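# Three arms carry a roped hoop onto the other post

## Task

Using the ropes that tie the hoop to a metal block on each bench (the hoop and the peg are beyond every hand's reach), lift the hoop off its present post and lower it flat over the other post so that it rings the loose peg standing there, with the peg still upright afterwards. At no moment, including while it dangles, may the hoop drop more than slightly beneath the top of the lower of the two posts. Finish with every gripper open and every arm moved away; the result must stay in place without any robot supporting it.

## Robot and tools

Setup: three identical i2rt Big YAM arms, arm1, arm2 and arm3, each with six revolute joints, a two-finger gripper and a wrist camera. Foot positions in the scene frame (metres) and facing direction (degrees, counter-clockwise from +x): arm1 at (-0.05, +1.40, +0.96) facing -90; arm2 at (-1.23, -0.67, +1.02) facing +28; arm3 at (+1.26, -0.62, +1.03) facing +151. The hand can reach roughly 1.0 m out from the joint1 axis. Nobody can touch the hoop or peg directly: you must grip and haul the ropes (or their metal blocks on the benches) to lift, swing and lower the hoop.

Frames: a single scene frame, origin on the floor, +z up. The hand point is midway between the fingertips; its z axis runs along the fingers and the fingers close along its y axis. Hand poses follow from the URDF and each arm's actual foot pose, which is never printed.

execute_actions: argument actions is a list holding one action or nothing. An action is an object keyed by robot name (arm1, arm2, arm3); each robot entry holds joints, an object mapping joint names to absolute targets (not offsets). Joint targets are radians, gripper_m is metres of fingertip separation. Ranges and the tolerance used to call a joint done: joint1_rad -2.879..2.879 (±0.045), rotation about the foot, positive counter-clockwise seen from above, 0 means unfolded toward the foot's facing; joint2_rad 0..3.141 (±0.14), shoulder, 0 has the upper arm pointing back roughly level, increasing lifts it up then forward; joint3_rad 0..3.019 (±0.09), elbow, 0 folded, increasing opens; joint4_rad -1.692..1.57 (±0.055), hand pitch, positive tips fingers up; joint5_rad -1.57..1.57 (±0.03), sideways swing, positive toward the arm's right; joint6_rad -2.094..2.094 (±0.035), roll, positive clockwise viewed from behind the hand; gripper_m 0..0.093 (±0.003), grip force around 50 to 62 N per pad, sometimes less. You may name any subset of joints and robots; everything named starts at once and may finish at different times. Omitted joints may keep pushing toward earlier targets. An action runs at most 15 s. Joints move at different speeds, so the hand can take a wide, curving path. An unknown key or out-of-range number rejects the whole call and nothing moves. Optional cameras lists which images to return: arm1_cam_wrist, arm2_cam_wrist, arm3_cam_wrist, cam_low, cam_top, or all; omitted or null means all, an empty list means none. An empty actions list just reports state and pictures.

wait: seconds from 0 to 10; commands nothing, the world keeps running, and it returns state and images like an empty action.

zoom_image: camera name plus region [x0, y0, x1, y1] in pixels of that camera's most recent full image, origin at top-left, at most 504 by 504.

read_manual: optional section, only "licences"; returns URDF licence text, moves nothing.

finished_scene: scene is the integer number of the current scene; ends it irreversibly after the robots hold the last command, and reports success. Replying without any tool call also ends things.

Results: each robot's state, joint_positions, and the pictures line naming the image order. joint_status tells how each commanded motion ended. off_target: stopped short and may still be pushing. contact_stop or time_out: the joint now holds where it stopped, except that after time_out a joint may keep a target (or one at most 0.375, 0.375, 0.113, 0.225, 0.075, 0.3 rad from its position for joints 1 to 6) and keep pushing; on_its_own lists such joints and what they hold (held at is the target, not the position). To relieve a push, command the joint its reported position. "joint command not followed" plus a cause line means a self/inter-arm clearance check blocked that arm's joint targets (gripper still obeyed); those joints read not_followed and may be retried with later actions until valid targets are sent. If any result reports a stop, the remaining execute_actions, wait and finished_scene calls in that reply are skipped. Tiny target changes may not move a joint, and loaded joints sag.

Motor heat: holding loads, even while you think, warms motors. A MOTOR HOT line appears from 85 °C; at 100 °C that arm and its gripper go limp until cool (OVER-TEMPERATURE FAULT, joint_status limit_stop_at_motor_heat); resend targets afterwards. Heat partly carries into the next scene.

Timing: the simulation runs while you compose replies (longer replies take more time), and the robots hold your last command meanwhile.

Cameras: cam_low and cam_top are fixed in the room; calibration (K, distortion, T_world_to_cam, pos_world) is given per camera, with small errors; wrist camera poses are derived from joint readings and can be less accurate.

Avoid: two robots pressing hard against each other (ends the run) or hard collisions (the clearance check ignores fingers, gripper housings and wrist cameras and can act late); arms pushing continuously against obstacles; dropping or slamming things; knocking anything off the work area or onto the floor; letting the hoop dip too low; toppling the peg. Loose objects may occasionally get a brief shove. At the end, open the grippers and retract the arms clear.

Each tool is called after "Call:" by a JSON object that holds its "fn" and its "kwargs", one argument or row to a line.

## Session

Call:
{"fn": "execute_actions", "kwargs": {
  "actions": []
}}

Scene clock: 0.00 s.
arm1.joint_positions: joint1_rad=+0.465 joint2_rad=+0.323 joint3_rad=+1.699 joint4_rad=-1.477 joint5_rad=+0.280 joint6_rad=-0.185 gripper_m=+0.095
arm1.joint_status: not commanded
arm1.hand: x=-0.0913 y=+1.3788 z=+1.6251 quat_wxyz=(-0.466, -0.406, -0.623, +0.480) (m; scene frame)
arm2.joint_positions: joint1_rad=+0.110 joint2_rad=+0.237 joint3_rad=+1.625 joint4_rad=-1.167 joint5_rad=+0.050 joint6_rad=-0.808 gripper_m=+0.095
arm2.joint_status: not commanded
arm2.hand: x=-1.2447 y=-0.6887 z=+1.7386 quat_wxyz=(-0.774, +0.388, -0.490, +0.099) (m; scene frame)
arm3.joint_positions: joint1_rad=-0.738 joint2_rad=+0.632 joint3_rad=+1.418 joint4_rad=-1.224 joint5_rad=+0.183 joint6_rad=+0.510 gripper_m=+0.095
arm3.joint_status: not commanded
arm3.hand: x=+1.2124 y=-0.3791 z=+1.6051 quat_wxyz=(-0.264, +0.498, -0.678, -0.471) (m; scene frame)
pictures: arm1_cam_wrist, arm2_cam_wrist, arm3_cam_wrist, cam_low, cam_top
Images, in order (width x height): arm1_cam_wrist 504x504, arm2_cam_wrist 504x504, arm3_cam_wrist 504x504, cam_low 504x504, cam_top 504x504.

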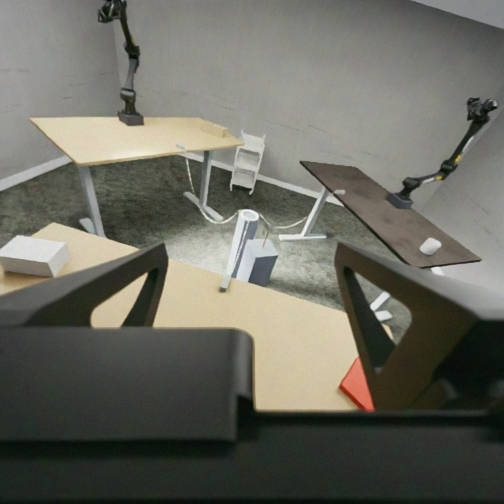

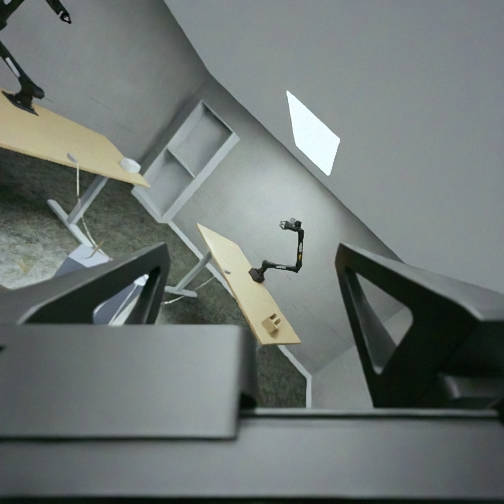

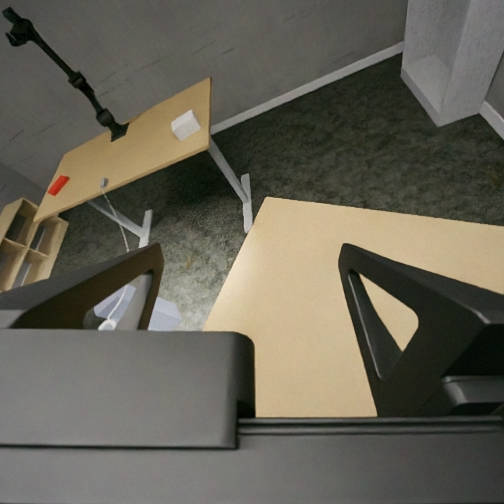

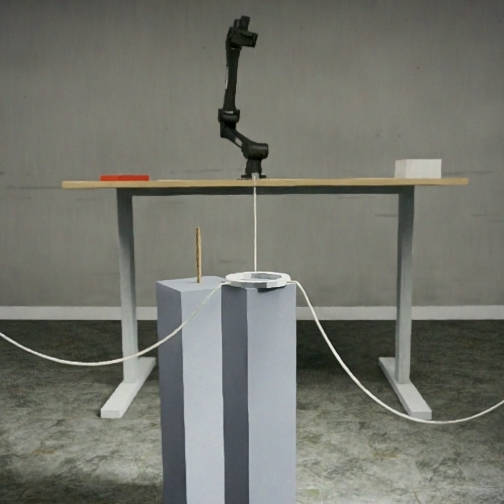

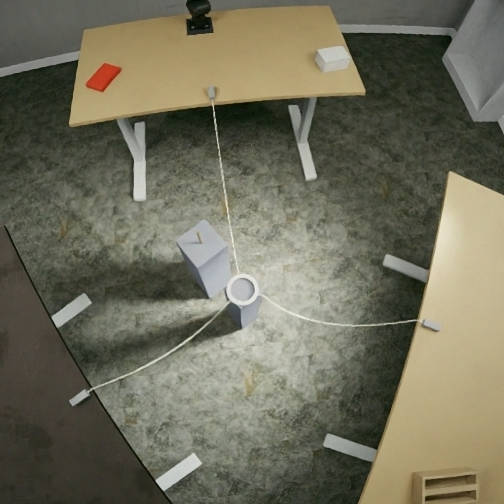

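Call:
{"fn": "zoom_image", "kwargs": {
  "camera": "cam_top",
  "region": [150, 200, 300, 350]
}}

Call:
{"fn": "zoom_image", "kwargs": {
  "camera": "cam_top",
  "region": [380, 280, 480, 380]
}}

Call:
{"fn": "zoom_image", "kwargs": {
  "camera": "cam_low",
  "region": [130, 150, 330, 350]
}}

Region (150, 200, 300, 350) of cam_top's 504x504 image, scaled by 3.360, with more detail than that image has.

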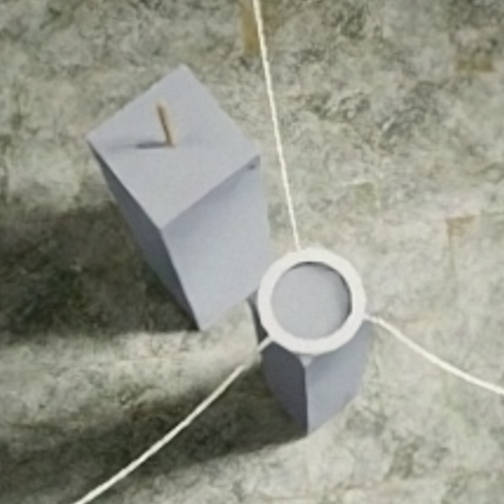

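Region (380, 280, 480, 380) of cam_top's 504x504 image, scaled by 5.040, with more detail than that image has.

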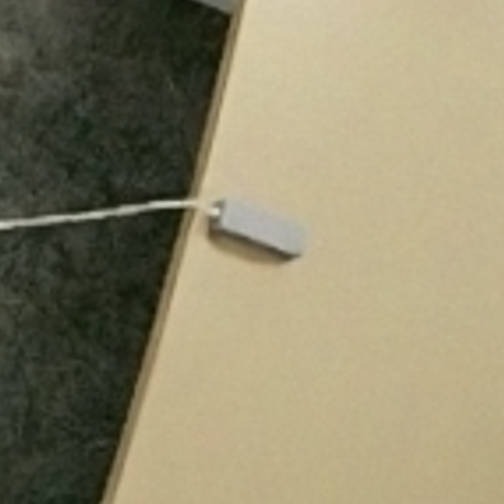

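Region (130, 150, 330, 350) of cam_low's 504x504 image, scaled by 2.520, with more detail than that image has.

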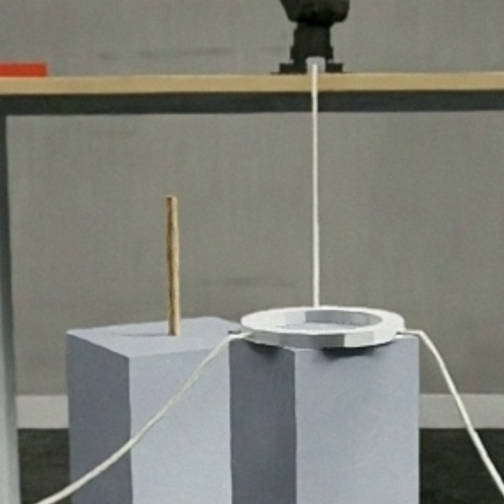

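Call:
{"fn": "execute_actions", "kwargs": {
  "actions": [
    {"arm1":{"joints":{"joint1_rad":0.05,"joint2_rad":1.514,"joint3_rad":1.47,"joint4_rad":-1.527,"joint5_rad":0,"joint6_rad":0,"gripper_m":0.09}},"arm2":{"joints":{"joint1_rad":-0.2,"joint2_rad":1.514,"joint3_rad":1.47,"joint4_rad":-1.527,"joint5_rad":0,"joint6_rad":0,"gripper_m":0.09}},"arm3":{"joints":{"joint1_rad":0.14,"joint2_rad":1.514,"joint3_rad":1.47,"joint4_rad":-1.527,"joint5_rad":0,"joint6_rad":0,"gripper_m":0.09}}}
  ]
}}

Scene clock: 6.00 s.
arm1.joint_positions: joint1_rad=+0.057 joint2_rad=+1.522 joint3_rad=+1.450 joint4_rad=-1.519 joint5_rad=+0.002 joint6_rad=-0.010 gripper_m=+0.090
arm1.joint_status: all done
arm1.hand: x=-0.0232 y=+0.9540 z=+1.1945 quat_wxyz=(+0.015, -0.680, -0.733, -0.005) (m; scene frame)
arm2.joint_positions: joint1_rad=-0.193 joint2_rad=+1.519 joint3_rad=+1.459 joint4_rad=-1.517 joint5_rad=+0.001 joint6_rad=-0.009 gripper_m=+0.090
arm2.joint_status: all done
arm2.hand: x=-0.8011 y=-0.5414 z=+1.2671 quat_wxyz=(+0.003, +0.149, -0.989, +0.001) (m; scene frame)
arm3.joint_positions: joint1_rad=+0.148 joint2_rad=+1.516 joint3_rad=+1.441 joint4_rad=-1.515 joint5_rad=+0.002 joint6_rad=+0.012 gripper_m=+0.090
arm3.joint_status: all done
arm3.hand: x=+0.8440 y=-0.4645 z=+1.2677 quat_wxyz=(+0.000, +0.983, -0.186, +0.008) (m; scene frame)
pictures: arm1_cam_wrist, arm2_cam_wrist, arm3_cam_wrist, cam_low, cam_top
camera_calibration (this result's frames):
arm1_cam_wrist: T_world_to_cam=[[-0.99677, -0.079023, 0.0142847, 0.0381388], [-0.0537209, 0.788395, 0.612819, -1.48158], [-0.0596888, 0.610072, -0.790094, 0.485889], [0, 0, 0, 1]] pos_world=[-0.0125742, 0.87466, 1.2913]
arm2_cam_wrist: T_world_to_cam=[[0.285967, -0.958173, 0.0112332, -0.304767], [-0.770712, -0.223022, 0.596879, -1.48778], [-0.569408, -0.179346, -0.802253, 0.587674], [0, 0, 0, 1]] pos_world=[-0.724869, -0.51843, 1.36291]
arm3_cam_wrist: T_world_to_cam=[[0.343767, 0.93905, -0.00308122, 0.14801], [0.764565, -0.277984, 0.58152, -1.50825], [0.54522, -0.202263, -0.813526, 0.597601], [0, 0, 0, 1]] pos_world=[0.776449, -0.437384, 1.3637]
Images, in order (width x height): arm1_cam_wrist 504x504, arm2_cam_wrist 504x504, arm3_cam_wrist 504x504, cam_low 504x504, cam_top 504x504.

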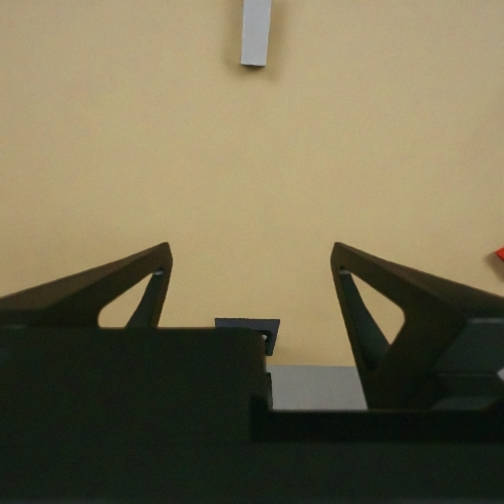

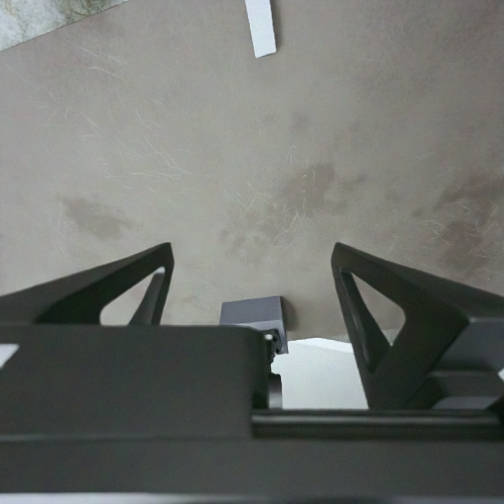

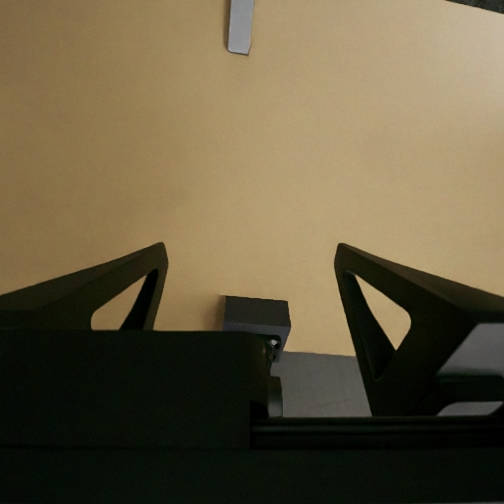

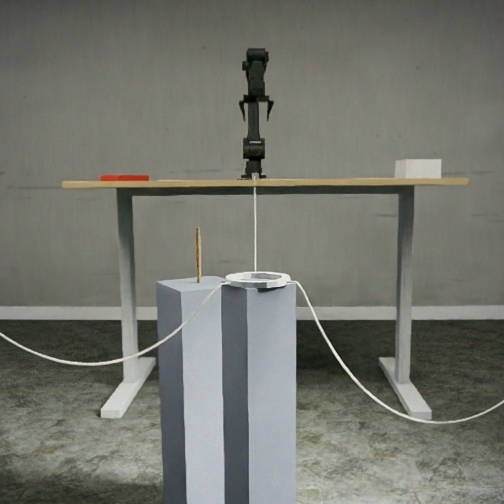

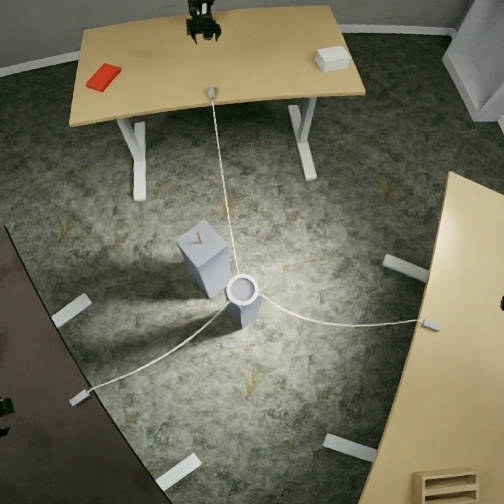

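Call:
{"fn": "execute_actions", "kwargs": {
  "actions": [
    {"arm1":{"joints":{"joint1_rad":0.05,"joint2_rad":1.94,"joint3_rad":1.55,"joint4_rad":-1.17}},"arm2":{"joints":{"joint1_rad":-0.222,"joint2_rad":1.96,"joint3_rad":1.58,"joint4_rad":-1.18,"joint6_rad":-0.25}},"arm3":{"joints":{"joint1_rad":0.151,"joint2_rad":1.945,"joint3_rad":1.56,"joint4_rad":-1.17,"joint6_rad":0.12}}}
  ],
  "cameras": ["arm1_cam_wrist","arm2_cam_wrist","arm3_cam_wrist"]
}}

Scene clock: 9.00 s.
arm1.joint_positions: joint1_rad=+0.057 joint2_rad=+1.964 joint3_rad=+1.522 joint4_rad=-1.179 joint5_rad=+0.002 joint6_rad=-0.010 gripper_m=+0.090
arm1.joint_status: all done
arm1.hand: x=-0.0178 y=+0.8403 z=+0.9999 quat_wxyz=(+0.025, -0.680, -0.733, -0.015) (m; scene frame)
arm2.joint_positions: joint1_rad=-0.216 joint2_rad=+1.960 joint3_rad=+1.559 joint4_rad=-1.189 joint5_rad=+0.001 joint6_rad=-0.241 gripper_m=+0.090
arm2.joint_status: all done
arm2.hand: x=-0.6771 y=-0.5186 z=+1.0834 quat_wxyz=(+0.010, +0.252, -0.968, +0.001) (m; scene frame)
arm3.joint_positions: joint1_rad=+0.148 joint2_rad=+1.967 joint3_rad=+1.532 joint4_rad=-1.182 joint5_rad=+0.002 joint6_rad=+0.108 gripper_m=+0.090
arm3.joint_status: all done
arm3.hand: x=+0.7312 y=-0.4217 z=+1.0767 quat_wxyz=(+0.001, +0.972, -0.233, +0.023) (m; scene frame)
pictures: arm1_cam_wrist, arm2_cam_wrist, arm3_cam_wrist
camera_calibration (this result's frames):
arm1_cam_wrist: T_world_to_cam=[[-0.996768, -0.0791304, 0.0138805, 0.0378456], [-0.0522371, 0.769629, 0.63635, -1.28009], [-0.0610375, 0.633568, -0.771275, 0.363192], [0, 0, 0, 1]] pos_world=[-0.0069767, 0.758084, 1.09418]
arm2_cam_wrist: T_world_to_cam=[[0.478694, -0.877956, 0.00666576, -0.139277], [-0.69931, -0.376677, 0.607519, -1.32045], [-0.530864, -0.295477, -0.794277, 0.472223], [0, 0, 0, 1]] pos_world=[-0.606046, -0.480131, 1.1782]
arm3_cam_wrist: T_world_to_cam=[[0.431983, 0.901881, 0.000939714, 0.0615248], [0.718396, -0.344726, 0.604211, -1.31782], [0.545251, -0.260334, -0.796824, 0.469919], [0, 0, 0, 1]] pos_world=[0.663915, -0.38744, 1.17063]
Images, in order (width x height): arm1_cam_wrist 504x504, arm2_cam_wrist 504x504, arm3_cam_wrist 504x504.

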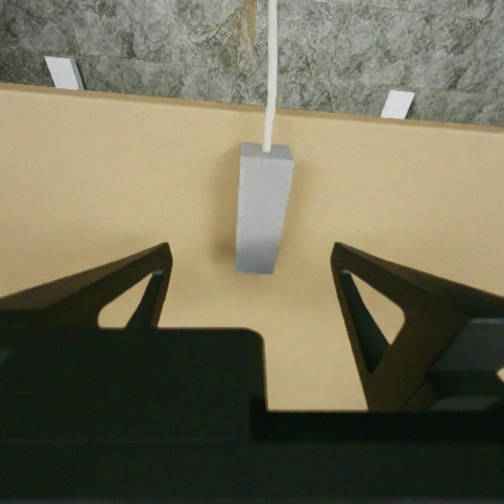

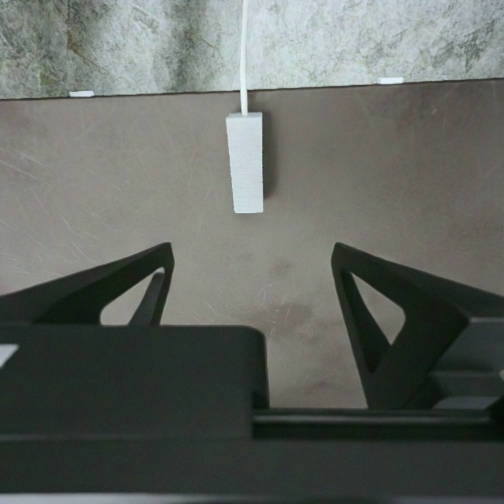

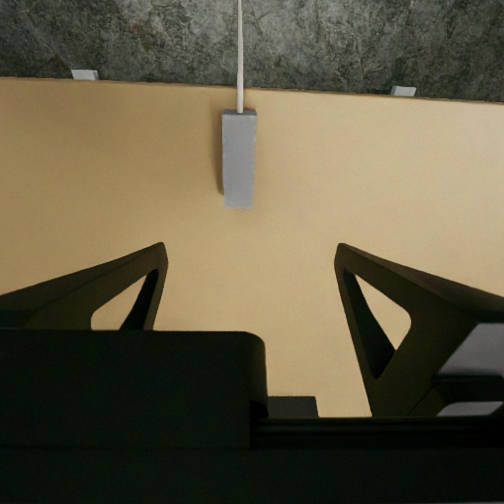

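Call:
{"fn": "execute_actions", "kwargs": {
  "actions": [
    {"arm1":{"joints":{"joint2_rad":1.97,"joint3_rad":1.508,"joint4_rad":-1.06}},"arm2":{"joints":{"joint1_rad":-0.205,"joint2_rad":2.04,"joint3_rad":1.624,"joint4_rad":-1.125}},"arm3":{"joints":{"joint1_rad":0.165,"joint2_rad":2.02,"joint3_rad":1.60,"joint4_rad":-1.095}}}
  ],
  "cameras": ["arm1_cam_wrist","arm2_cam_wrist","arm3_cam_wrist"]
}}

Scene clock: 11.43 s.
arm1.joint_positions: joint1_rad=+0.057 joint2_rad=+1.964 joint3_rad=+1.501 joint4_rad=-1.071 joint5_rad=+0.002 joint6_rad=-0.010 gripper_m=+0.090
arm1.joint_status: all done
arm1.hand: x=-0.0167 y=+0.8227 z=+0.9923 quat_wxyz=(-0.006, -0.680, -0.733, +0.015) (m; scene frame)
arm2.joint_positions: joint1_rad=-0.216 joint2_rad=+2.032 joint3_rad=+1.587 joint4_rad=-1.133 joint5_rad=+0.001 joint6_rad=-0.241 gripper_m=+0.090
arm2.joint_status: all done
arm2.hand: x=-0.6592 y=-0.5138 z=+1.0520 quat_wxyz=(+0.004, +0.252, -0.968, +0.001) (m; scene frame)
arm3.joint_positions: joint1_rad=+0.159 joint2_rad=+1.998 joint3_rad=+1.544 joint4_rad=-1.109 joint5_rad=+0.002 joint6_rad=+0.108 gripper_m=+0.090
arm3.joint_status: all done
arm3.hand: x=+0.7099 y=-0.4204 z=+1.0634 quat_wxyz=(-0.002, +0.974, -0.227, -0.005) (m; scene frame)
pictures: arm1_cam_wrist, arm2_cam_wrist, arm3_cam_wrist
camera_calibration (this result's frames):
arm1_cam_wrist: T_world_to_cam=[[-0.996778, -0.0787894, 0.0150325, 0.0362082], [-0.0563886, 0.82161, 0.567254, -1.23591], [-0.0570445, 0.564579, -0.823406, 0.477227], [0, 0, 0, 1]] pos_world=[-0.00637635, 0.748855, 1.09348]
arm2_cam_wrist: T_world_to_cam=[[0.478619, -0.877975, 0.00912154, -0.146001], [-0.705524, -0.378384, 0.599218, -1.28324], [-0.522647, -0.293233, -0.800534, 0.471389], [0, 0, 0, 1]] pos_world=[-0.58911, -0.475517, 1.14764]
arm3_cam_wrist: T_world_to_cam=[[0.42222, 0.906486, -0.00371216, 0.0833044], [0.752071, -0.348005, 0.559716, -1.27206], [0.506083, -0.239115, -0.828676, 0.541836], [0, 0, 0, 1]] pos_world=[0.647289, -0.388635, 1.16131]
Images, in order (width x height): arm1_cam_wrist 504x504, arm2_cam_wrist 504x504, arm3_cam_wrist 504x504.

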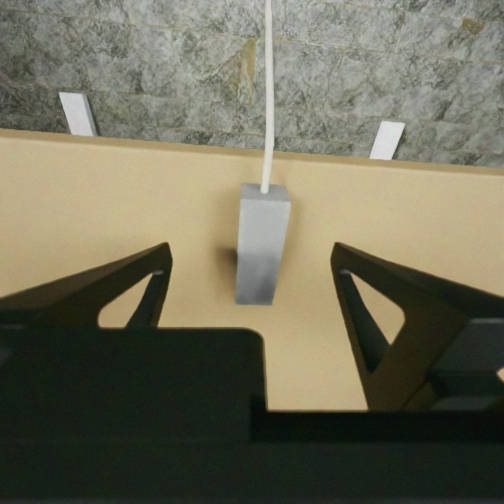

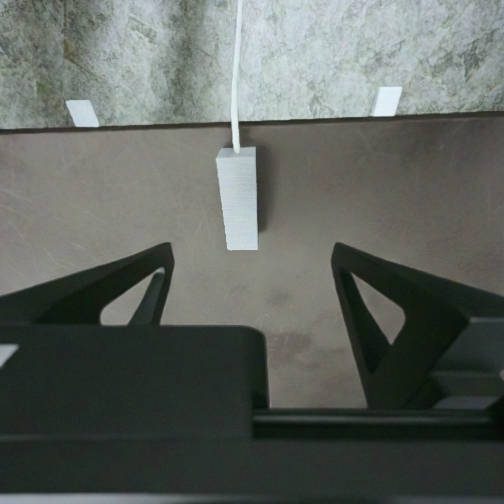

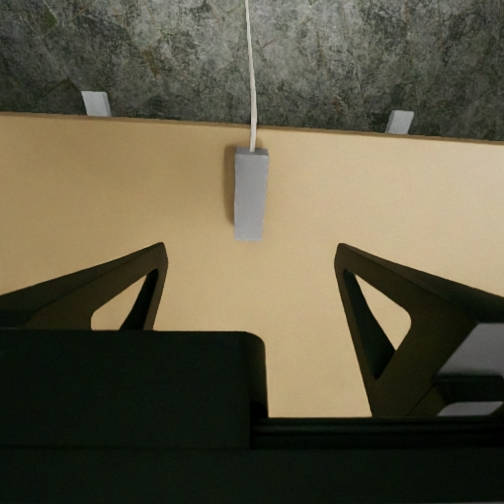

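Call:
{"fn": "execute_actions", "kwargs": {
  "actions": [
    {"arm1":{"joints":{"joint2_rad":2.0}},"arm2":{"joints":{"joint1_rad":-0.193,"joint2_rad":2.11,"joint3_rad":1.53,"joint4_rad":-0.967}},"arm3":{"joints":{"joint2_rad":2.095,"joint3_rad":1.505,"joint4_rad":-0.94}}}
  ],
  "cameras": ["arm1_cam_wrist","arm2_cam_wrist","arm3_cam_wrist"]
}}

Scene clock: 13.33 s.
arm1.joint_positions: joint1_rad=+0.057 joint2_rad=+1.996 joint3_rad=+1.501 joint4_rad=-1.070 joint5_rad=+0.002 joint6_rad=-0.010 gripper_m=+0.090
arm1.joint_status: all done
arm1.hand: x=-0.0171 y=+0.8258 z=+0.9745 quat_wxyz=(+0.005, -0.680, -0.733, +0.004) (m; scene frame)
arm2.joint_positions: joint1_rad=-0.200 joint2_rad=+2.111 joint3_rad=+1.523 joint4_rad=-0.978 joint5_rad=+0.001 joint6_rad=-0.242 gripper_m=+0.090
arm2.joint_status: all done
arm2.hand: x=-0.6619 y=-0.5044 z=+0.9858 quat_wxyz=(-0.002, +0.260, -0.966, +0.001) (m; scene frame)
arm3.joint_positions: joint1_rad=+0.159 joint2_rad=+2.089 joint3_rad=+1.508 joint4_rad=-0.954 joint5_rad=+0.002 joint6_rad=+0.108 gripper_m=+0.090
arm3.joint_status: all done
arm3.hand: x=+0.6995 y=-0.4165 z=+1.0008 quat_wxyz=(-0.004, +0.974, -0.227, -0.019) (m; scene frame)
pictures: arm1_cam_wrist, arm2_cam_wrist, arm3_cam_wrist
camera_calibration (this result's frames):
arm1_cam_wrist: T_world_to_cam=[[-0.996773, -0.078924, 0.0146198, 0.0368442], [-0.054929, 0.803524, 0.592732, -1.23831], [-0.0585282, 0.590017, -0.805267, 0.422024], [0, 0, 0, 1]] pos_world=[-0.00659359, 0.74892, 1.07329]
arm2_cam_wrist: T_world_to_cam=[[0.493159, -0.869854, 0.0121818, -0.125229], [-0.706676, -0.392401, 0.588753, -1.23946], [-0.507349, -0.298958, -0.808221, 0.434543], [0, 0, 0, 1]] pos_world=[-0.593671, -0.465385, 1.08247]
arm3_cam_wrist: T_world_to_cam=[[0.422067, 0.906543, -0.00617556, 0.0865747], [0.766989, -0.353446, 0.535541, -1.21628], [0.483308, -0.230771, -0.844487, 0.531378], [0, 0, 0, 1]] pos_world=[0.639511, -0.385745, 1.10064]
Images, in order (width x height): arm1_cam_wrist 504x504, arm2_cam_wrist 504x504, arm3_cam_wrist 504x504.

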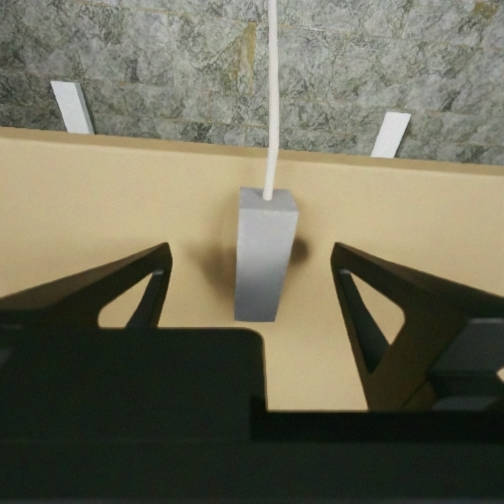

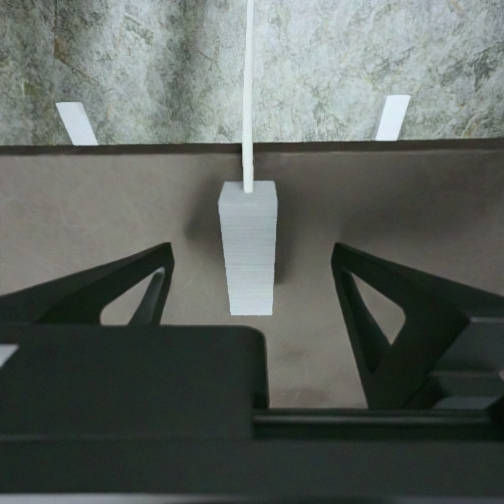

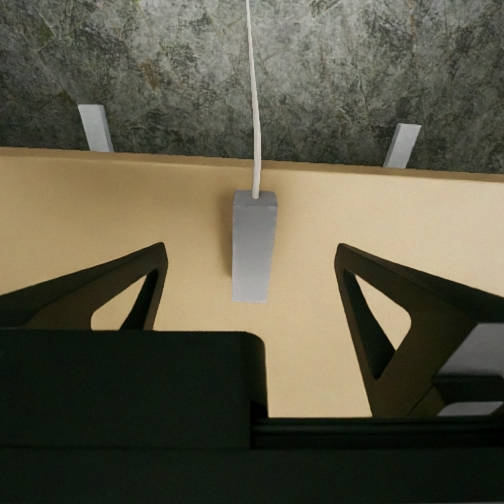

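Call:
{"fn": "execute_actions", "kwargs": {
  "actions": [
    {"arm1":{"joints":{"gripper_m":0}},"arm2":{"joints":{"gripper_m":0}},"arm3":{"joints":{"joint2_rad":2.135}}}
  ],
  "cameras": ["arm1_cam_wrist","arm2_cam_wrist","arm3_cam_wrist"]
}}

Scene clock: 14.33 s.
arm1.joint_positions: joint1_rad=+0.057 joint2_rad=+1.996 joint3_rad=+1.501 joint4_rad=-1.069 joint5_rad=+0.001 joint6_rad=-0.009 gripper_m=+0.025
arm1.joint_status: gripper_m off_target (ended at +0.025, target +0.000)
arm1.hand: x=-0.0169 y=+0.8256 z=+0.9745 quat_wxyz=(+0.005, -0.680, -0.733, +0.004) (m; scene frame)
arm2.joint_positions: joint1_rad=-0.200 joint2_rad=+2.111 joint3_rad=+1.523 joint4_rad=-0.977 joint5_rad=+0.001 joint6_rad=-0.242 gripper_m=+0.025
arm2.joint_status: gripper_m off_target (ended at +0.025, target +0.000)
arm2.hand: x=-0.6616 y=-0.5043 z=+0.9858 quat_wxyz=(-0.003, +0.260, -0.966, +0.001) (m; scene frame)
arm3.joint_positions: joint1_rad=+0.159 joint2_rad=+2.112 joint3_rad=+1.508 joint4_rad=-0.954 joint5_rad=+0.002 joint6_rad=+0.108 gripper_m=+0.090
arm3.joint_status: all done
arm3.hand: x=+0.7031 y=-0.4178 z=+0.9872 quat_wxyz=(-0.002, +0.974, -0.227, -0.007) (m; scene frame)
pictures: arm1_cam_wrist, arm2_cam_wrist, arm3_cam_wrist
camera_calibration (this result's frames):
arm1_cam_wrist: T_world_to_cam=[[-0.99685, -0.0781581, 0.013492, 0.0375026], [-0.0550438, 0.804203, 0.5918, -1.23774], [-0.0571043, 0.589193, -0.805972, 0.423583], [0, 0, 0, 1]] pos_world=[-0.0065569, 0.748751, 1.07338]
arm2_cam_wrist: T_world_to_cam=[[0.493481, -0.869673, 0.0120758, -0.124821], [-0.707108, -0.393075, 0.587783, -1.23889], [-0.506432, -0.298599, -0.808928, 0.436199], [0, 0, 0, 1]] pos_world=[-0.59353, -0.465284, 1.08256]
arm3_cam_wrist: T_world_to_cam=[[0.422195, 0.906495, -0.00419871, 0.0840961], [0.755067, -0.349098, 0.554981, -1.22122], [0.501622, -0.237481, -0.831852, 0.489744], [0, 0, 0, 1]] pos_world=[0.640934, -0.386254, 1.0855]
Images, in order (width x height): arm1_cam_wrist 504x504, arm2_cam_wrist 504x504, arm3_cam_wrist 504x504.

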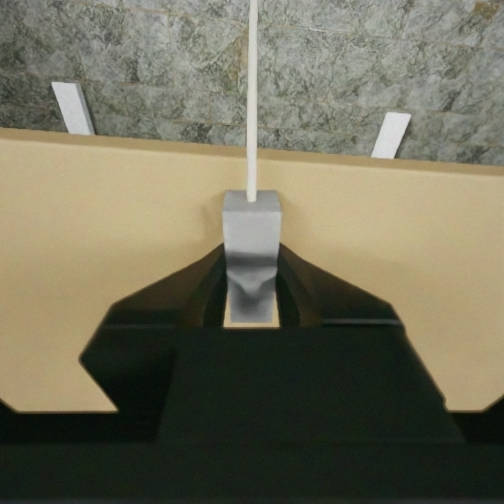

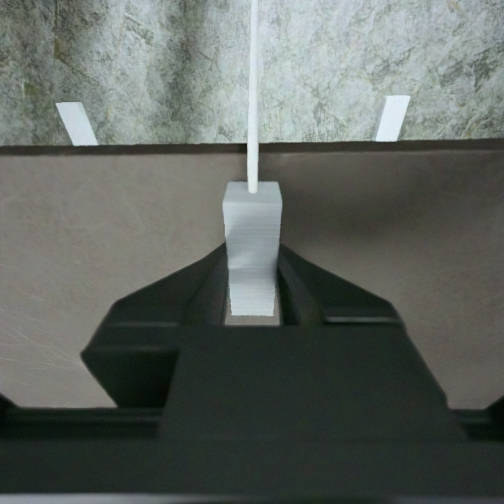

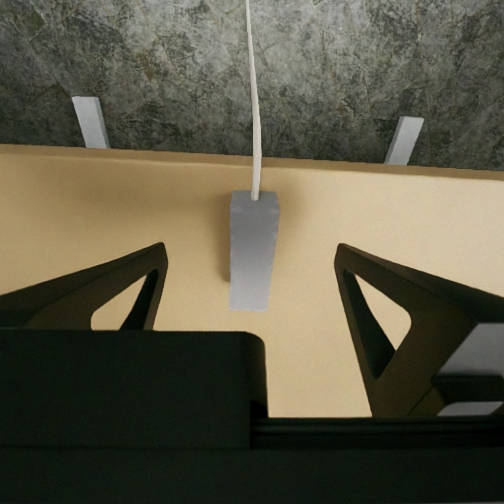

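Call:
{"fn": "execute_actions", "kwargs": {
  "actions": [
    {"arm3":{"joints":{"joint2_rad":2.16}}}
  ],
  "cameras": ["arm3_cam_wrist"]
}}

Scene clock: 15.27 s.
arm1.joint_positions: joint1_rad=+0.057 joint2_rad=+1.996 joint3_rad=+1.501 joint4_rad=-1.069 joint5_rad=+0.001 joint6_rad=-0.009 gripper_m=+0.025
arm1.joint_status: not commanded
arm1.hand: x=-0.0169 y=+0.8256 z=+0.9745 quat_wxyz=(+0.005, -0.680, -0.733, +0.004) (m; scene frame)
arm2.joint_positions: joint1_rad=-0.200 joint2_rad=+2.111 joint3_rad=+1.523 joint4_rad=-0.977 joint5_rad=+0.001 joint6_rad=-0.242 gripper_m=+0.025
arm2.joint_status: not commanded
arm2.hand: x=-0.6616 y=-0.5043 z=+0.9858 quat_wxyz=(-0.003, +0.260, -0.966, +0.001) (m; scene frame)
arm3.joint_positions: joint1_rad=+0.159 joint2_rad=+2.138 joint3_rad=+1.508 joint4_rad=-0.954 joint5_rad=+0.002 joint6_rad=+0.108 gripper_m=+0.090
arm3.joint_status: all done
arm3.hand: x=+0.7073 y=-0.4193 z=+0.9729 quat_wxyz=(-0.001, +0.974, -0.227, +0.005) (m; scene frame)
pictures: arm3_cam_wrist
camera_calibration (this result's frames):
arm3_cam_wrist: T_world_to_cam=[[0.422285, 0.906461, -0.00205688, 0.0814809], [0.741694, -0.34422, 0.575676, -1.22564], [0.52112, -0.244625, -0.817675, 0.444751], [0, 0, 0, 1]] pos_world=[0.642875, -0.386953, 1.0694]
Images, in order (width x height): arm3_cam_wrist 504x504.

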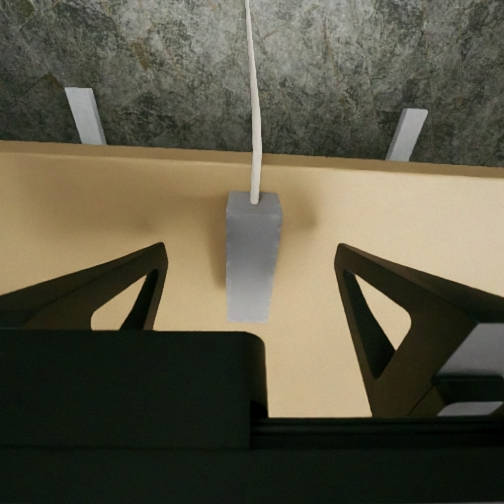

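Call:
{"fn": "execute_actions", "kwargs": {
  "actions": [
    {"arm3":{"joints":{"gripper_m":0}}}
  ],
  "cameras": []
}}

Call:
{"fn": "execute_actions", "kwargs": {
  "actions": [
    {"arm1":{"joints":{"joint2_rad":1.955,"joint3_rad":1.80,"joint4_rad":-1.39}},"arm2":{"joints":{"joint2_rad":1.82,"joint3_rad":1.69,"joint4_rad":-1.42}},"arm3":{"joints":{"joint2_rad":1.645,"joint3_rad":1.575,"joint4_rad":-1.474}}}
  ]
}}

Scene clock: 19.07 s.
arm1.joint_positions: joint1_rad=+0.057 joint2_rad=+1.996 joint3_rad=+1.501 joint4_rad=-1.069 joint5_rad=+0.001 joint6_rad=-0.009 gripper_m=+0.025
arm1.joint_status: not commanded
arm1.hand: x=-0.0169 y=+0.8256 z=+0.9745 quat_wxyz=(+0.005, -0.680, -0.733, +0.004) (m; scene frame)
arm2.joint_positions: joint1_rad=-0.200 joint2_rad=+2.111 joint3_rad=+1.523 joint4_rad=-0.977 joint5_rad=+0.001 joint6_rad=-0.242 gripper_m=+0.025
arm2.joint_status: not commanded
arm2.hand: x=-0.6616 y=-0.5043 z=+0.9858 quat_wxyz=(-0.003, +0.260, -0.966, +0.001) (m; scene frame)
arm3.joint_positions: joint1_rad=+0.159 joint2_rad=+2.138 joint3_rad=+1.508 joint4_rad=-0.953 joint5_rad=+0.002 joint6_rad=+0.109 gripper_m=+0.025
arm3.joint_status: gripper_m off_target (ended at +0.025, target +0.000)
arm3.hand: x=+0.7071 y=-0.4193 z=+0.9729 quat_wxyz=(-0.001, +0.974, -0.228, +0.005) (m; scene frame)
pictures: none
No camera images: the call's "cameras" was empty. Leave "cameras" out to get every camera's image.

Scene clock: 20.63 s.
arm1.joint_positions: joint1_rad=+0.057 joint2_rad=+1.970 joint3_rad=+1.756 joint4_rad=-1.381 joint5_rad=+0.001 joint6_rad=-0.009 gripper_m=+0.025
arm1.joint_status: all done
arm1.hand: x=-0.0143 y=+0.8037 z=+1.0804 quat_wxyz=(+0.016, -0.680, -0.733, -0.007) (m; scene frame)
arm2.joint_positions: joint1_rad=-0.200 joint2_rad=+1.831 joint3_rad=+1.677 joint4_rad=-1.411 joint5_rad=+0.001 joint6_rad=-0.242 gripper_m=+0.025
arm2.joint_status: all done
arm2.hand: x=-0.6907 y=-0.5126 z=+1.1980 quat_wxyz=(-0.003, +0.260, -0.966, +0.001) (m; scene frame)
arm3.joint_positions: joint1_rad=+0.159 joint2_rad=+1.642 joint3_rad=+1.547 joint4_rad=-1.463 joint5_rad=+0.002 joint6_rad=+0.109 gripper_m=+0.025
arm3.joint_status: all done
arm3.hand: x=+0.7908 y=-0.4501 z=+1.2513 quat_wxyz=(-0.002, +0.974, -0.228, -0.007) (m; scene frame)
pictures: arm1_cam_wrist, arm2_cam_wrist, arm3_cam_wrist, cam_low, cam_top
camera_calibration (this result's frames):
arm1_cam_wrist: T_world_to_cam=[[-0.996848, -0.078244, 0.0131047, 0.0374008], [-0.0535588, 0.785594, 0.61642, -1.29431], [-0.0585262, 0.613775, -0.787308, 0.482033], [0, 0, 0, 1]] pos_world=[-0.00382717, 0.723867, 1.17686]
arm2_cam_wrist: T_world_to_cam=[[0.493477, -0.869674, 0.0121637, -0.120395], [-0.707324, -0.393138, 0.587482, -1.38725], [-0.506136, -0.298513, -0.809145, 0.591173], [0, 0, 0, 1]] pos_world=[-0.622609, -0.473612, 1.29479]
arm3_cam_wrist: T_world_to_cam=[[0.422887, 0.906173, -0.00421058, 0.0767555], [0.754804, -0.349668, 0.55498, -1.4454], [0.501436, -0.237872, -0.831853, 0.657696], [0, 0, 0, 1]] pos_world=[0.728741, -0.418516, 1.3496]
Images, in order (width x height): arm1_cam_wrist 504x504, arm2_cam_wrist 504x504, arm3_cam_wrist 504x504, cam_low 504x504, cam_top 504x504.

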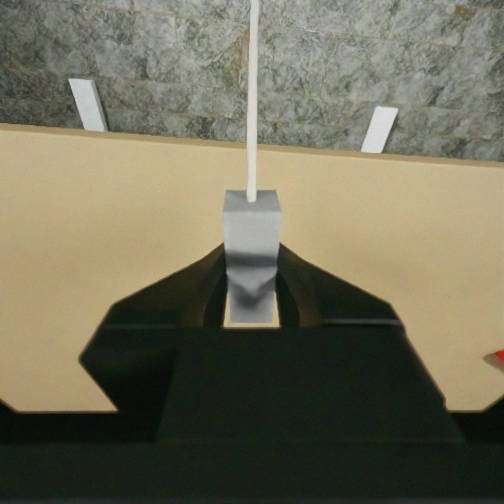

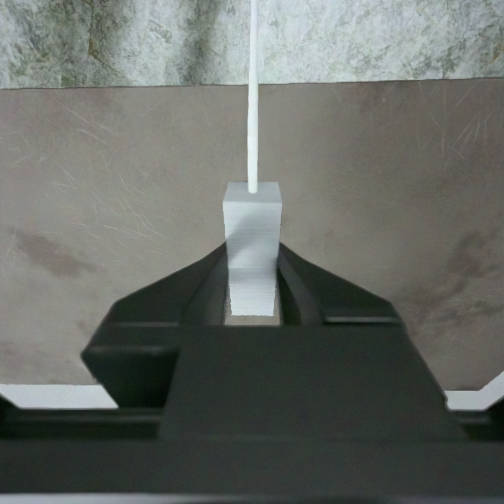

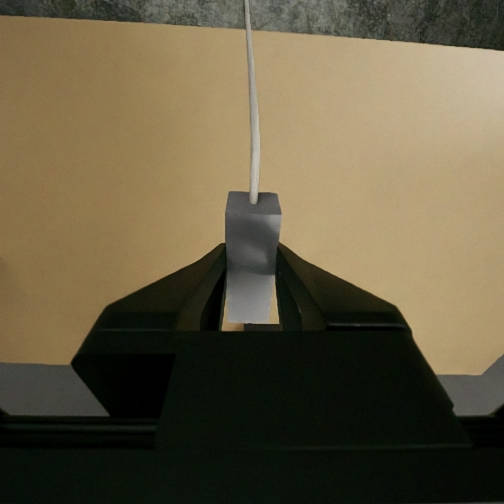

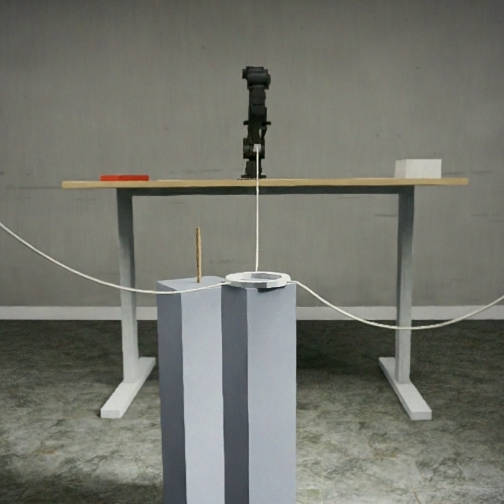

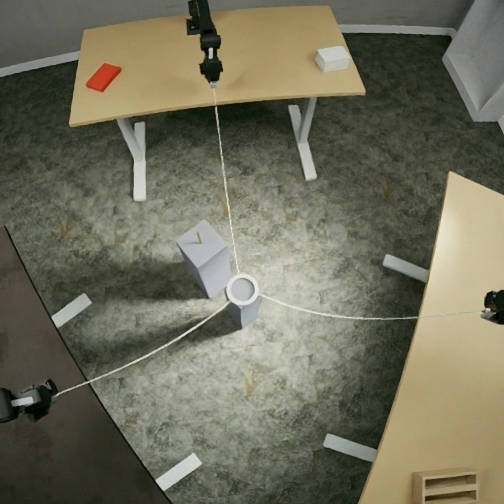

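Call:
{"fn": "execute_actions", "kwargs": {
  "actions": [
    {"arm1":{"joints":{"joint1_rad":-0.035,"joint2_rad":1.80,"joint3_rad":1.59,"joint4_rad":-0.90}},"arm2":{"joints":{"joint1_rad":-0.318,"joint2_rad":1.68,"joint3_rad":1.35,"joint4_rad":-0.75}},"arm3":{"joints":{"joint1_rad":0.222,"joint2_rad":1.32,"joint3_rad":1.16,"joint4_rad":-0.95}}}
  ],
  "cameras": []
}}

Call:
{"fn": "execute_actions", "kwargs": {
  "actions": [
    {"arm1":{"joints":{"joint2_rad":1.65,"joint3_rad":1.41,"joint4_rad":-0.73}},"arm2":{"joints":{"joint2_rad":1.53,"joint3_rad":1.02,"joint4_rad":-0.465}},"arm3":{"joints":{"joint2_rad":1.004,"joint3_rad":0.76,"joint4_rad":-0.73}}}
  ]
}}

Scene clock: 25.17 s.
arm1.joint_positions: joint1_rad=-0.044 joint2_rad=+1.822 joint3_rad=+1.579 joint4_rad=-0.918 joint5_rad=+0.001 joint6_rad=-0.009 gripper_m=+0.025
arm1.joint_status: all done
arm1.hand: x=-0.0762 y=+0.7509 z=+1.1175 quat_wxyz=(-0.134, -0.701, -0.684, +0.149) (m; scene frame)
arm2.joint_positions: joint1_rad=-0.324 joint2_rad=+1.684 joint3_rad=+1.337 joint4_rad=-0.768 joint5_rad=+0.000 joint6_rad=-0.243 gripper_m=+0.025
arm2.joint_status: all done
arm2.hand: x=-0.6403 y=-0.5750 z=+1.1717 quat_wxyz=(-0.225, +0.195, -0.955, +0.010) (m; scene frame)
arm3.joint_positions: joint1_rad=+0.229 joint2_rad=+1.315 joint3_rad=+1.164 joint4_rad=-0.973 joint5_rad=+0.002 joint6_rad=+0.109 gripper_m=+0.025
arm3.joint_status: all done
arm3.hand: x=+0.8031 y=-0.4903 z=+1.2649 quat_wxyz=(-0.021, +0.956, -0.189, -0.222) (m; scene frame)
pictures: none
No camera images: the call's "cameras" was empty. Leave "cameras" out to get every camera's image.

Scene clock: 26.40 s.
arm1.joint_positions: joint1_rad=-0.044 joint2_rad=+1.669 joint3_rad=+1.394 joint4_rad=-0.748 joint5_rad=+0.001 joint6_rad=-0.009 gripper_m=+0.025
arm1.joint_status: all done
arm1.hand: x=-0.0749 y=+0.7790 z=+1.1419 quat_wxyz=(-0.180, -0.689, -0.673, +0.197) (m; scene frame)
arm2.joint_positions: joint1_rad=-0.324 joint2_rad=+1.532 joint3_rad=+1.005 joint4_rad=-0.485 joint5_rad=+0.000 joint6_rad=-0.243 gripper_m=+0.025
arm2.joint_status: all done
arm2.hand: x=-0.7032 y=-0.5852 z=+1.1346 quat_wxyz=(-0.276, +0.192, -0.942, +0.012) (m; scene frame)
arm3.joint_positions: joint1_rad=+0.229 joint2_rad=+1.002 joint3_rad=+0.759 joint4_rad=-0.754 joint5_rad=+0.002 joint6_rad=+0.109 gripper_m=+0.025
arm3.joint_status: all done
arm3.hand: x=+0.8957 y=-0.5169 z=+1.2175 quat_wxyz=(-0.026, +0.941, -0.185, -0.283) (m; scene frame)
pictures: arm1_cam_wrist, arm2_cam_wrist, arm3_cam_wrist, cam_low, cam_top
camera_calibration (this result's frames):
arm1_cam_wrist: T_world_to_cam=[[-0.99946, 0.0262979, 0.0196892, -0.114883], [0.0279816, 0.995477, 0.0907879, -0.873195], [-0.0172126, 0.0912899, -0.995676, 1.19011], [0, 0, 0, 1]] pos_world=[-0.0699029, 0.763621, 1.26651]
arm2_cam_wrist: T_world_to_cam=[[0.342897, -0.930172, 0.131156, -0.452826], [-0.938704, -0.334029, 0.0851968, -0.945613], [-0.0354379, -0.15233, -0.987694, 1.13096], [0, 0, 0, 1]] pos_world=[-0.6923, -0.564789, 1.25699]
arm3_cam_wrist: T_world_to_cam=[[0.342824, 0.938125, -0.0489243, 0.235484], [0.93934, -0.341749, 0.0291283, -1.05014], [0.0106062, -0.0559424, -0.998378, 1.29748], [0, 0, 0, 1]] pos_world=[0.891946, -0.507213, 1.33749]
Images, in order (width x height): arm1_cam_wrist 504x504, arm2_cam_wrist 504x504, arm3_cam_wrist 504x504, cam_low 504x504, cam_top 504x504.

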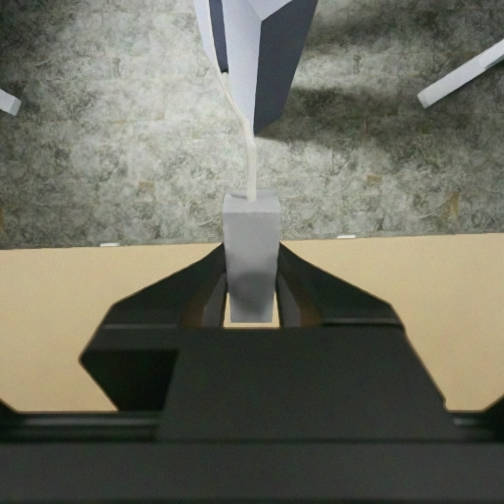

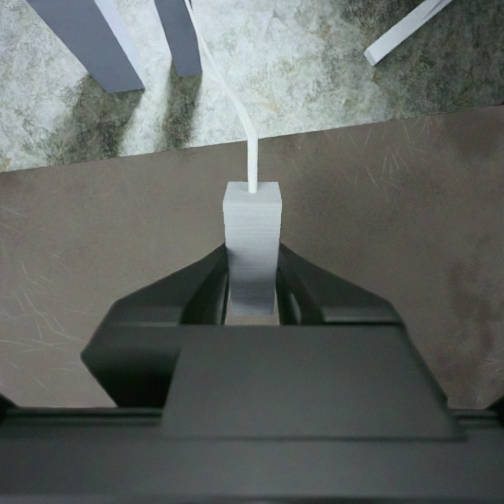

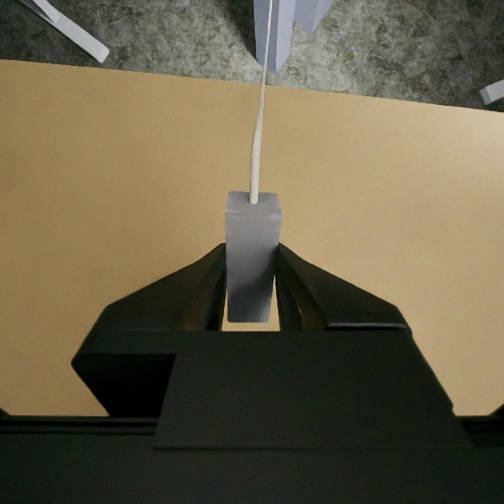

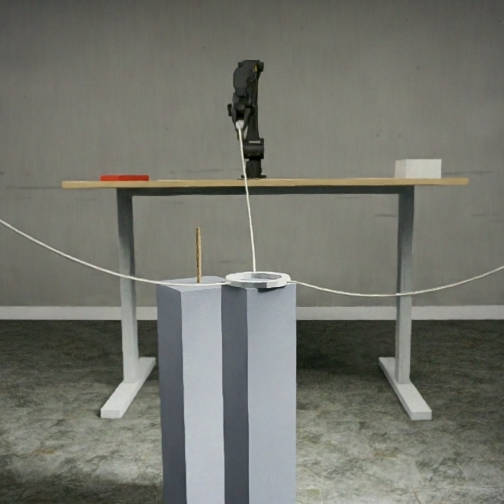

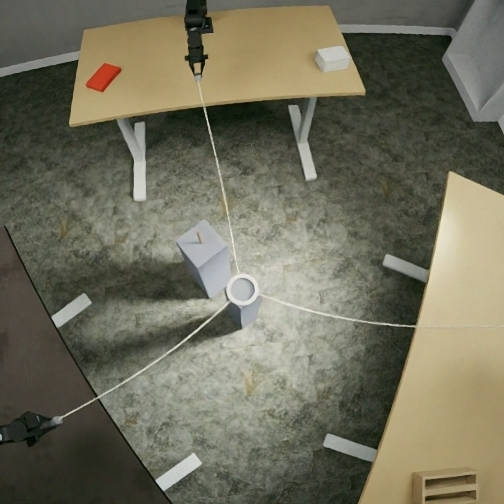

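Call:
{"fn": "execute_actions", "kwargs": {
  "actions": [
    {"arm1":{"joints":{"joint2_rad":1.50,"joint3_rad":1.366,"joint4_rad":-0.838}},"arm2":{"joints":{"joint2_rad":1.428,"joint3_rad":1.01,"joint4_rad":-0.573}},"arm3":{"joints":{"joint2_rad":0.862,"joint3_rad":0.79,"joint4_rad":-0.925}}}
  ],
  "cameras": ["cam_low","cam_top","arm1_cam_wrist"]
}}

Scene clock: 28.70 s.
arm1.joint_positions: joint1_rad=-0.044 joint2_rad=+1.508 joint3_rad=+1.333 joint4_rad=-0.835 joint5_rad=+0.000 joint6_rad=-0.009 gripper_m=+0.025
arm1.joint_status: all done
arm1.hand: x=-0.0725 y=+0.8280 z=+1.1933 quat_wxyz=(-0.185, -0.688, -0.672, +0.202) (m; scene frame)
arm2.joint_positions: joint1_rad=-0.324 joint2_rad=+1.430 joint3_rad=+0.999 joint4_rad=-0.567 joint5_rad=+0.000 joint6_rad=-0.243 gripper_m=+0.025
arm2.joint_status: all done
arm2.hand: x=-0.7222 y=-0.5882 z=+1.1725 quat_wxyz=(-0.282, +0.192, -0.940, +0.012) (m; scene frame)
arm3.joint_positions: joint1_rad=+0.229 joint2_rad=+0.860 joint3_rad=+0.759 joint4_rad=-0.916 joint5_rad=+0.002 joint6_rad=+0.109 gripper_m=+0.025
arm3.joint_status: all done
arm3.hand: x=+0.9377 y=-0.5290 z=+1.2437 quat_wxyz=(-0.025, +0.943, -0.186, -0.273) (m; scene frame)
pictures: arm1_cam_wrist, cam_low, cam_top
camera_calibration (this result's frames):
arm1_cam_wrist: T_world_to_cam=[[-0.999467, 0.0262112, 0.0194847, -0.114495], [0.0276468, 0.99661, 0.0774848, -0.911768], [-0.0173877, 0.0779821, -0.996803, 1.24921], [0, 0, 0, 1]] pos_world=[-0.0675052, 0.814262, 1.3181]
Images, in order (width x height): arm1_cam_wrist 504x504, cam_low 504x504, cam_top 504x504.

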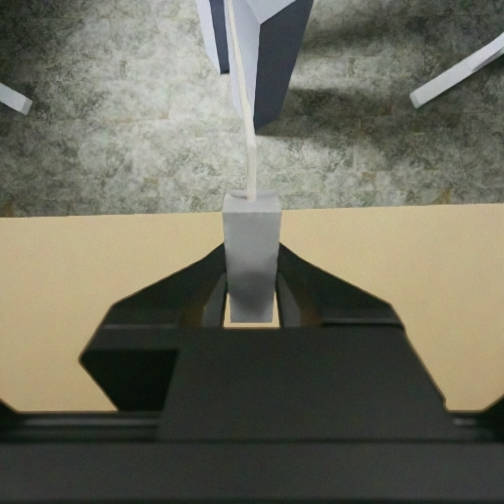

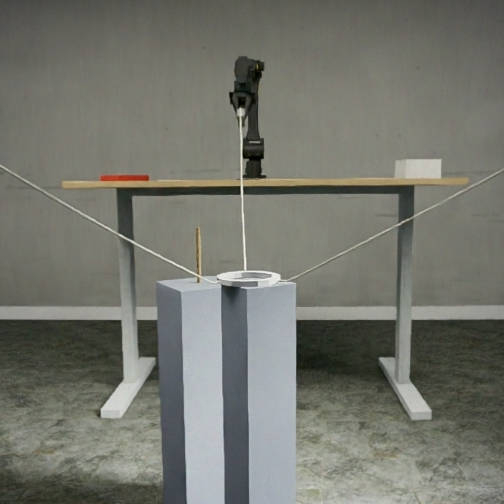

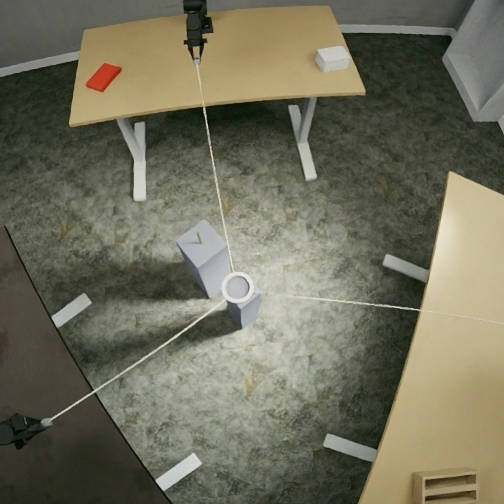

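Call:
{"fn": "execute_actions", "kwargs": {
  "actions": [
    {"arm1":{"joints":{"joint1_rad":-0.147,"joint2_rad":1.298,"joint3_rad":1.58,"joint4_rad":-1.248}},"arm2":{"joints":{"joint1_rad":-0.138,"joint2_rad":1.262,"joint3_rad":1.295,"joint4_rad":-1.018}},"arm3":{"joints":{"joint1_rad":0.066,"joint2_rad":1.088,"joint3_rad":1.335,"joint4_rad":-1.228}}}
  ],
  "cameras": ["cam_low","cam_top"]
}}

Scene clock: 30.83 s.
arm1.joint_positions: joint1_rad=-0.154 joint2_rad=+1.320 joint3_rad=+1.546 joint4_rad=-1.243 joint5_rad=+0.000 joint6_rad=-0.009 gripper_m=+0.025
arm1.joint_status: all done
arm1.hand: x=-0.1223 y=+0.9095 z=+1.3473 quat_wxyz=(-0.172, -0.724, -0.634, +0.210) (m; scene frame)
arm2.joint_positions: joint1_rad=-0.128 joint2_rad=+1.271 joint3_rad=+1.267 joint4_rad=-1.011 joint5_rad=-0.002 joint6_rad=-0.244 gripper_m=+0.025
arm2.joint_status: all done
arm2.hand: x=-0.7758 y=-0.5005 z=+1.3254 quat_wxyz=(-0.274, +0.284, -0.919, -0.016) (m; scene frame)
arm3.joint_positions: joint1_rad=+0.063 joint2_rad=+1.102 joint3_rad=+1.276 joint4_rad=-1.217 joint5_rad=+0.002 joint6_rad=+0.109 gripper_m=+0.025
arm3.joint_status: all done
arm3.hand: x=+0.8896 y=-0.4447 z=+1.3822 quat_wxyz=(-0.045, +0.928, -0.265, -0.258) (m; scene frame)
pictures: cam_low, cam_top
Images, in order (width x height): cam_low 504x504, cam_top 504x504.

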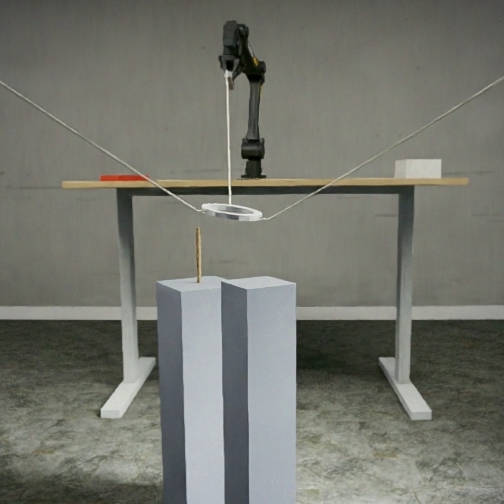

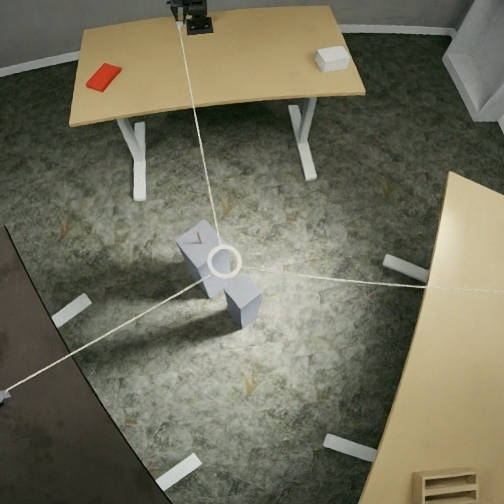

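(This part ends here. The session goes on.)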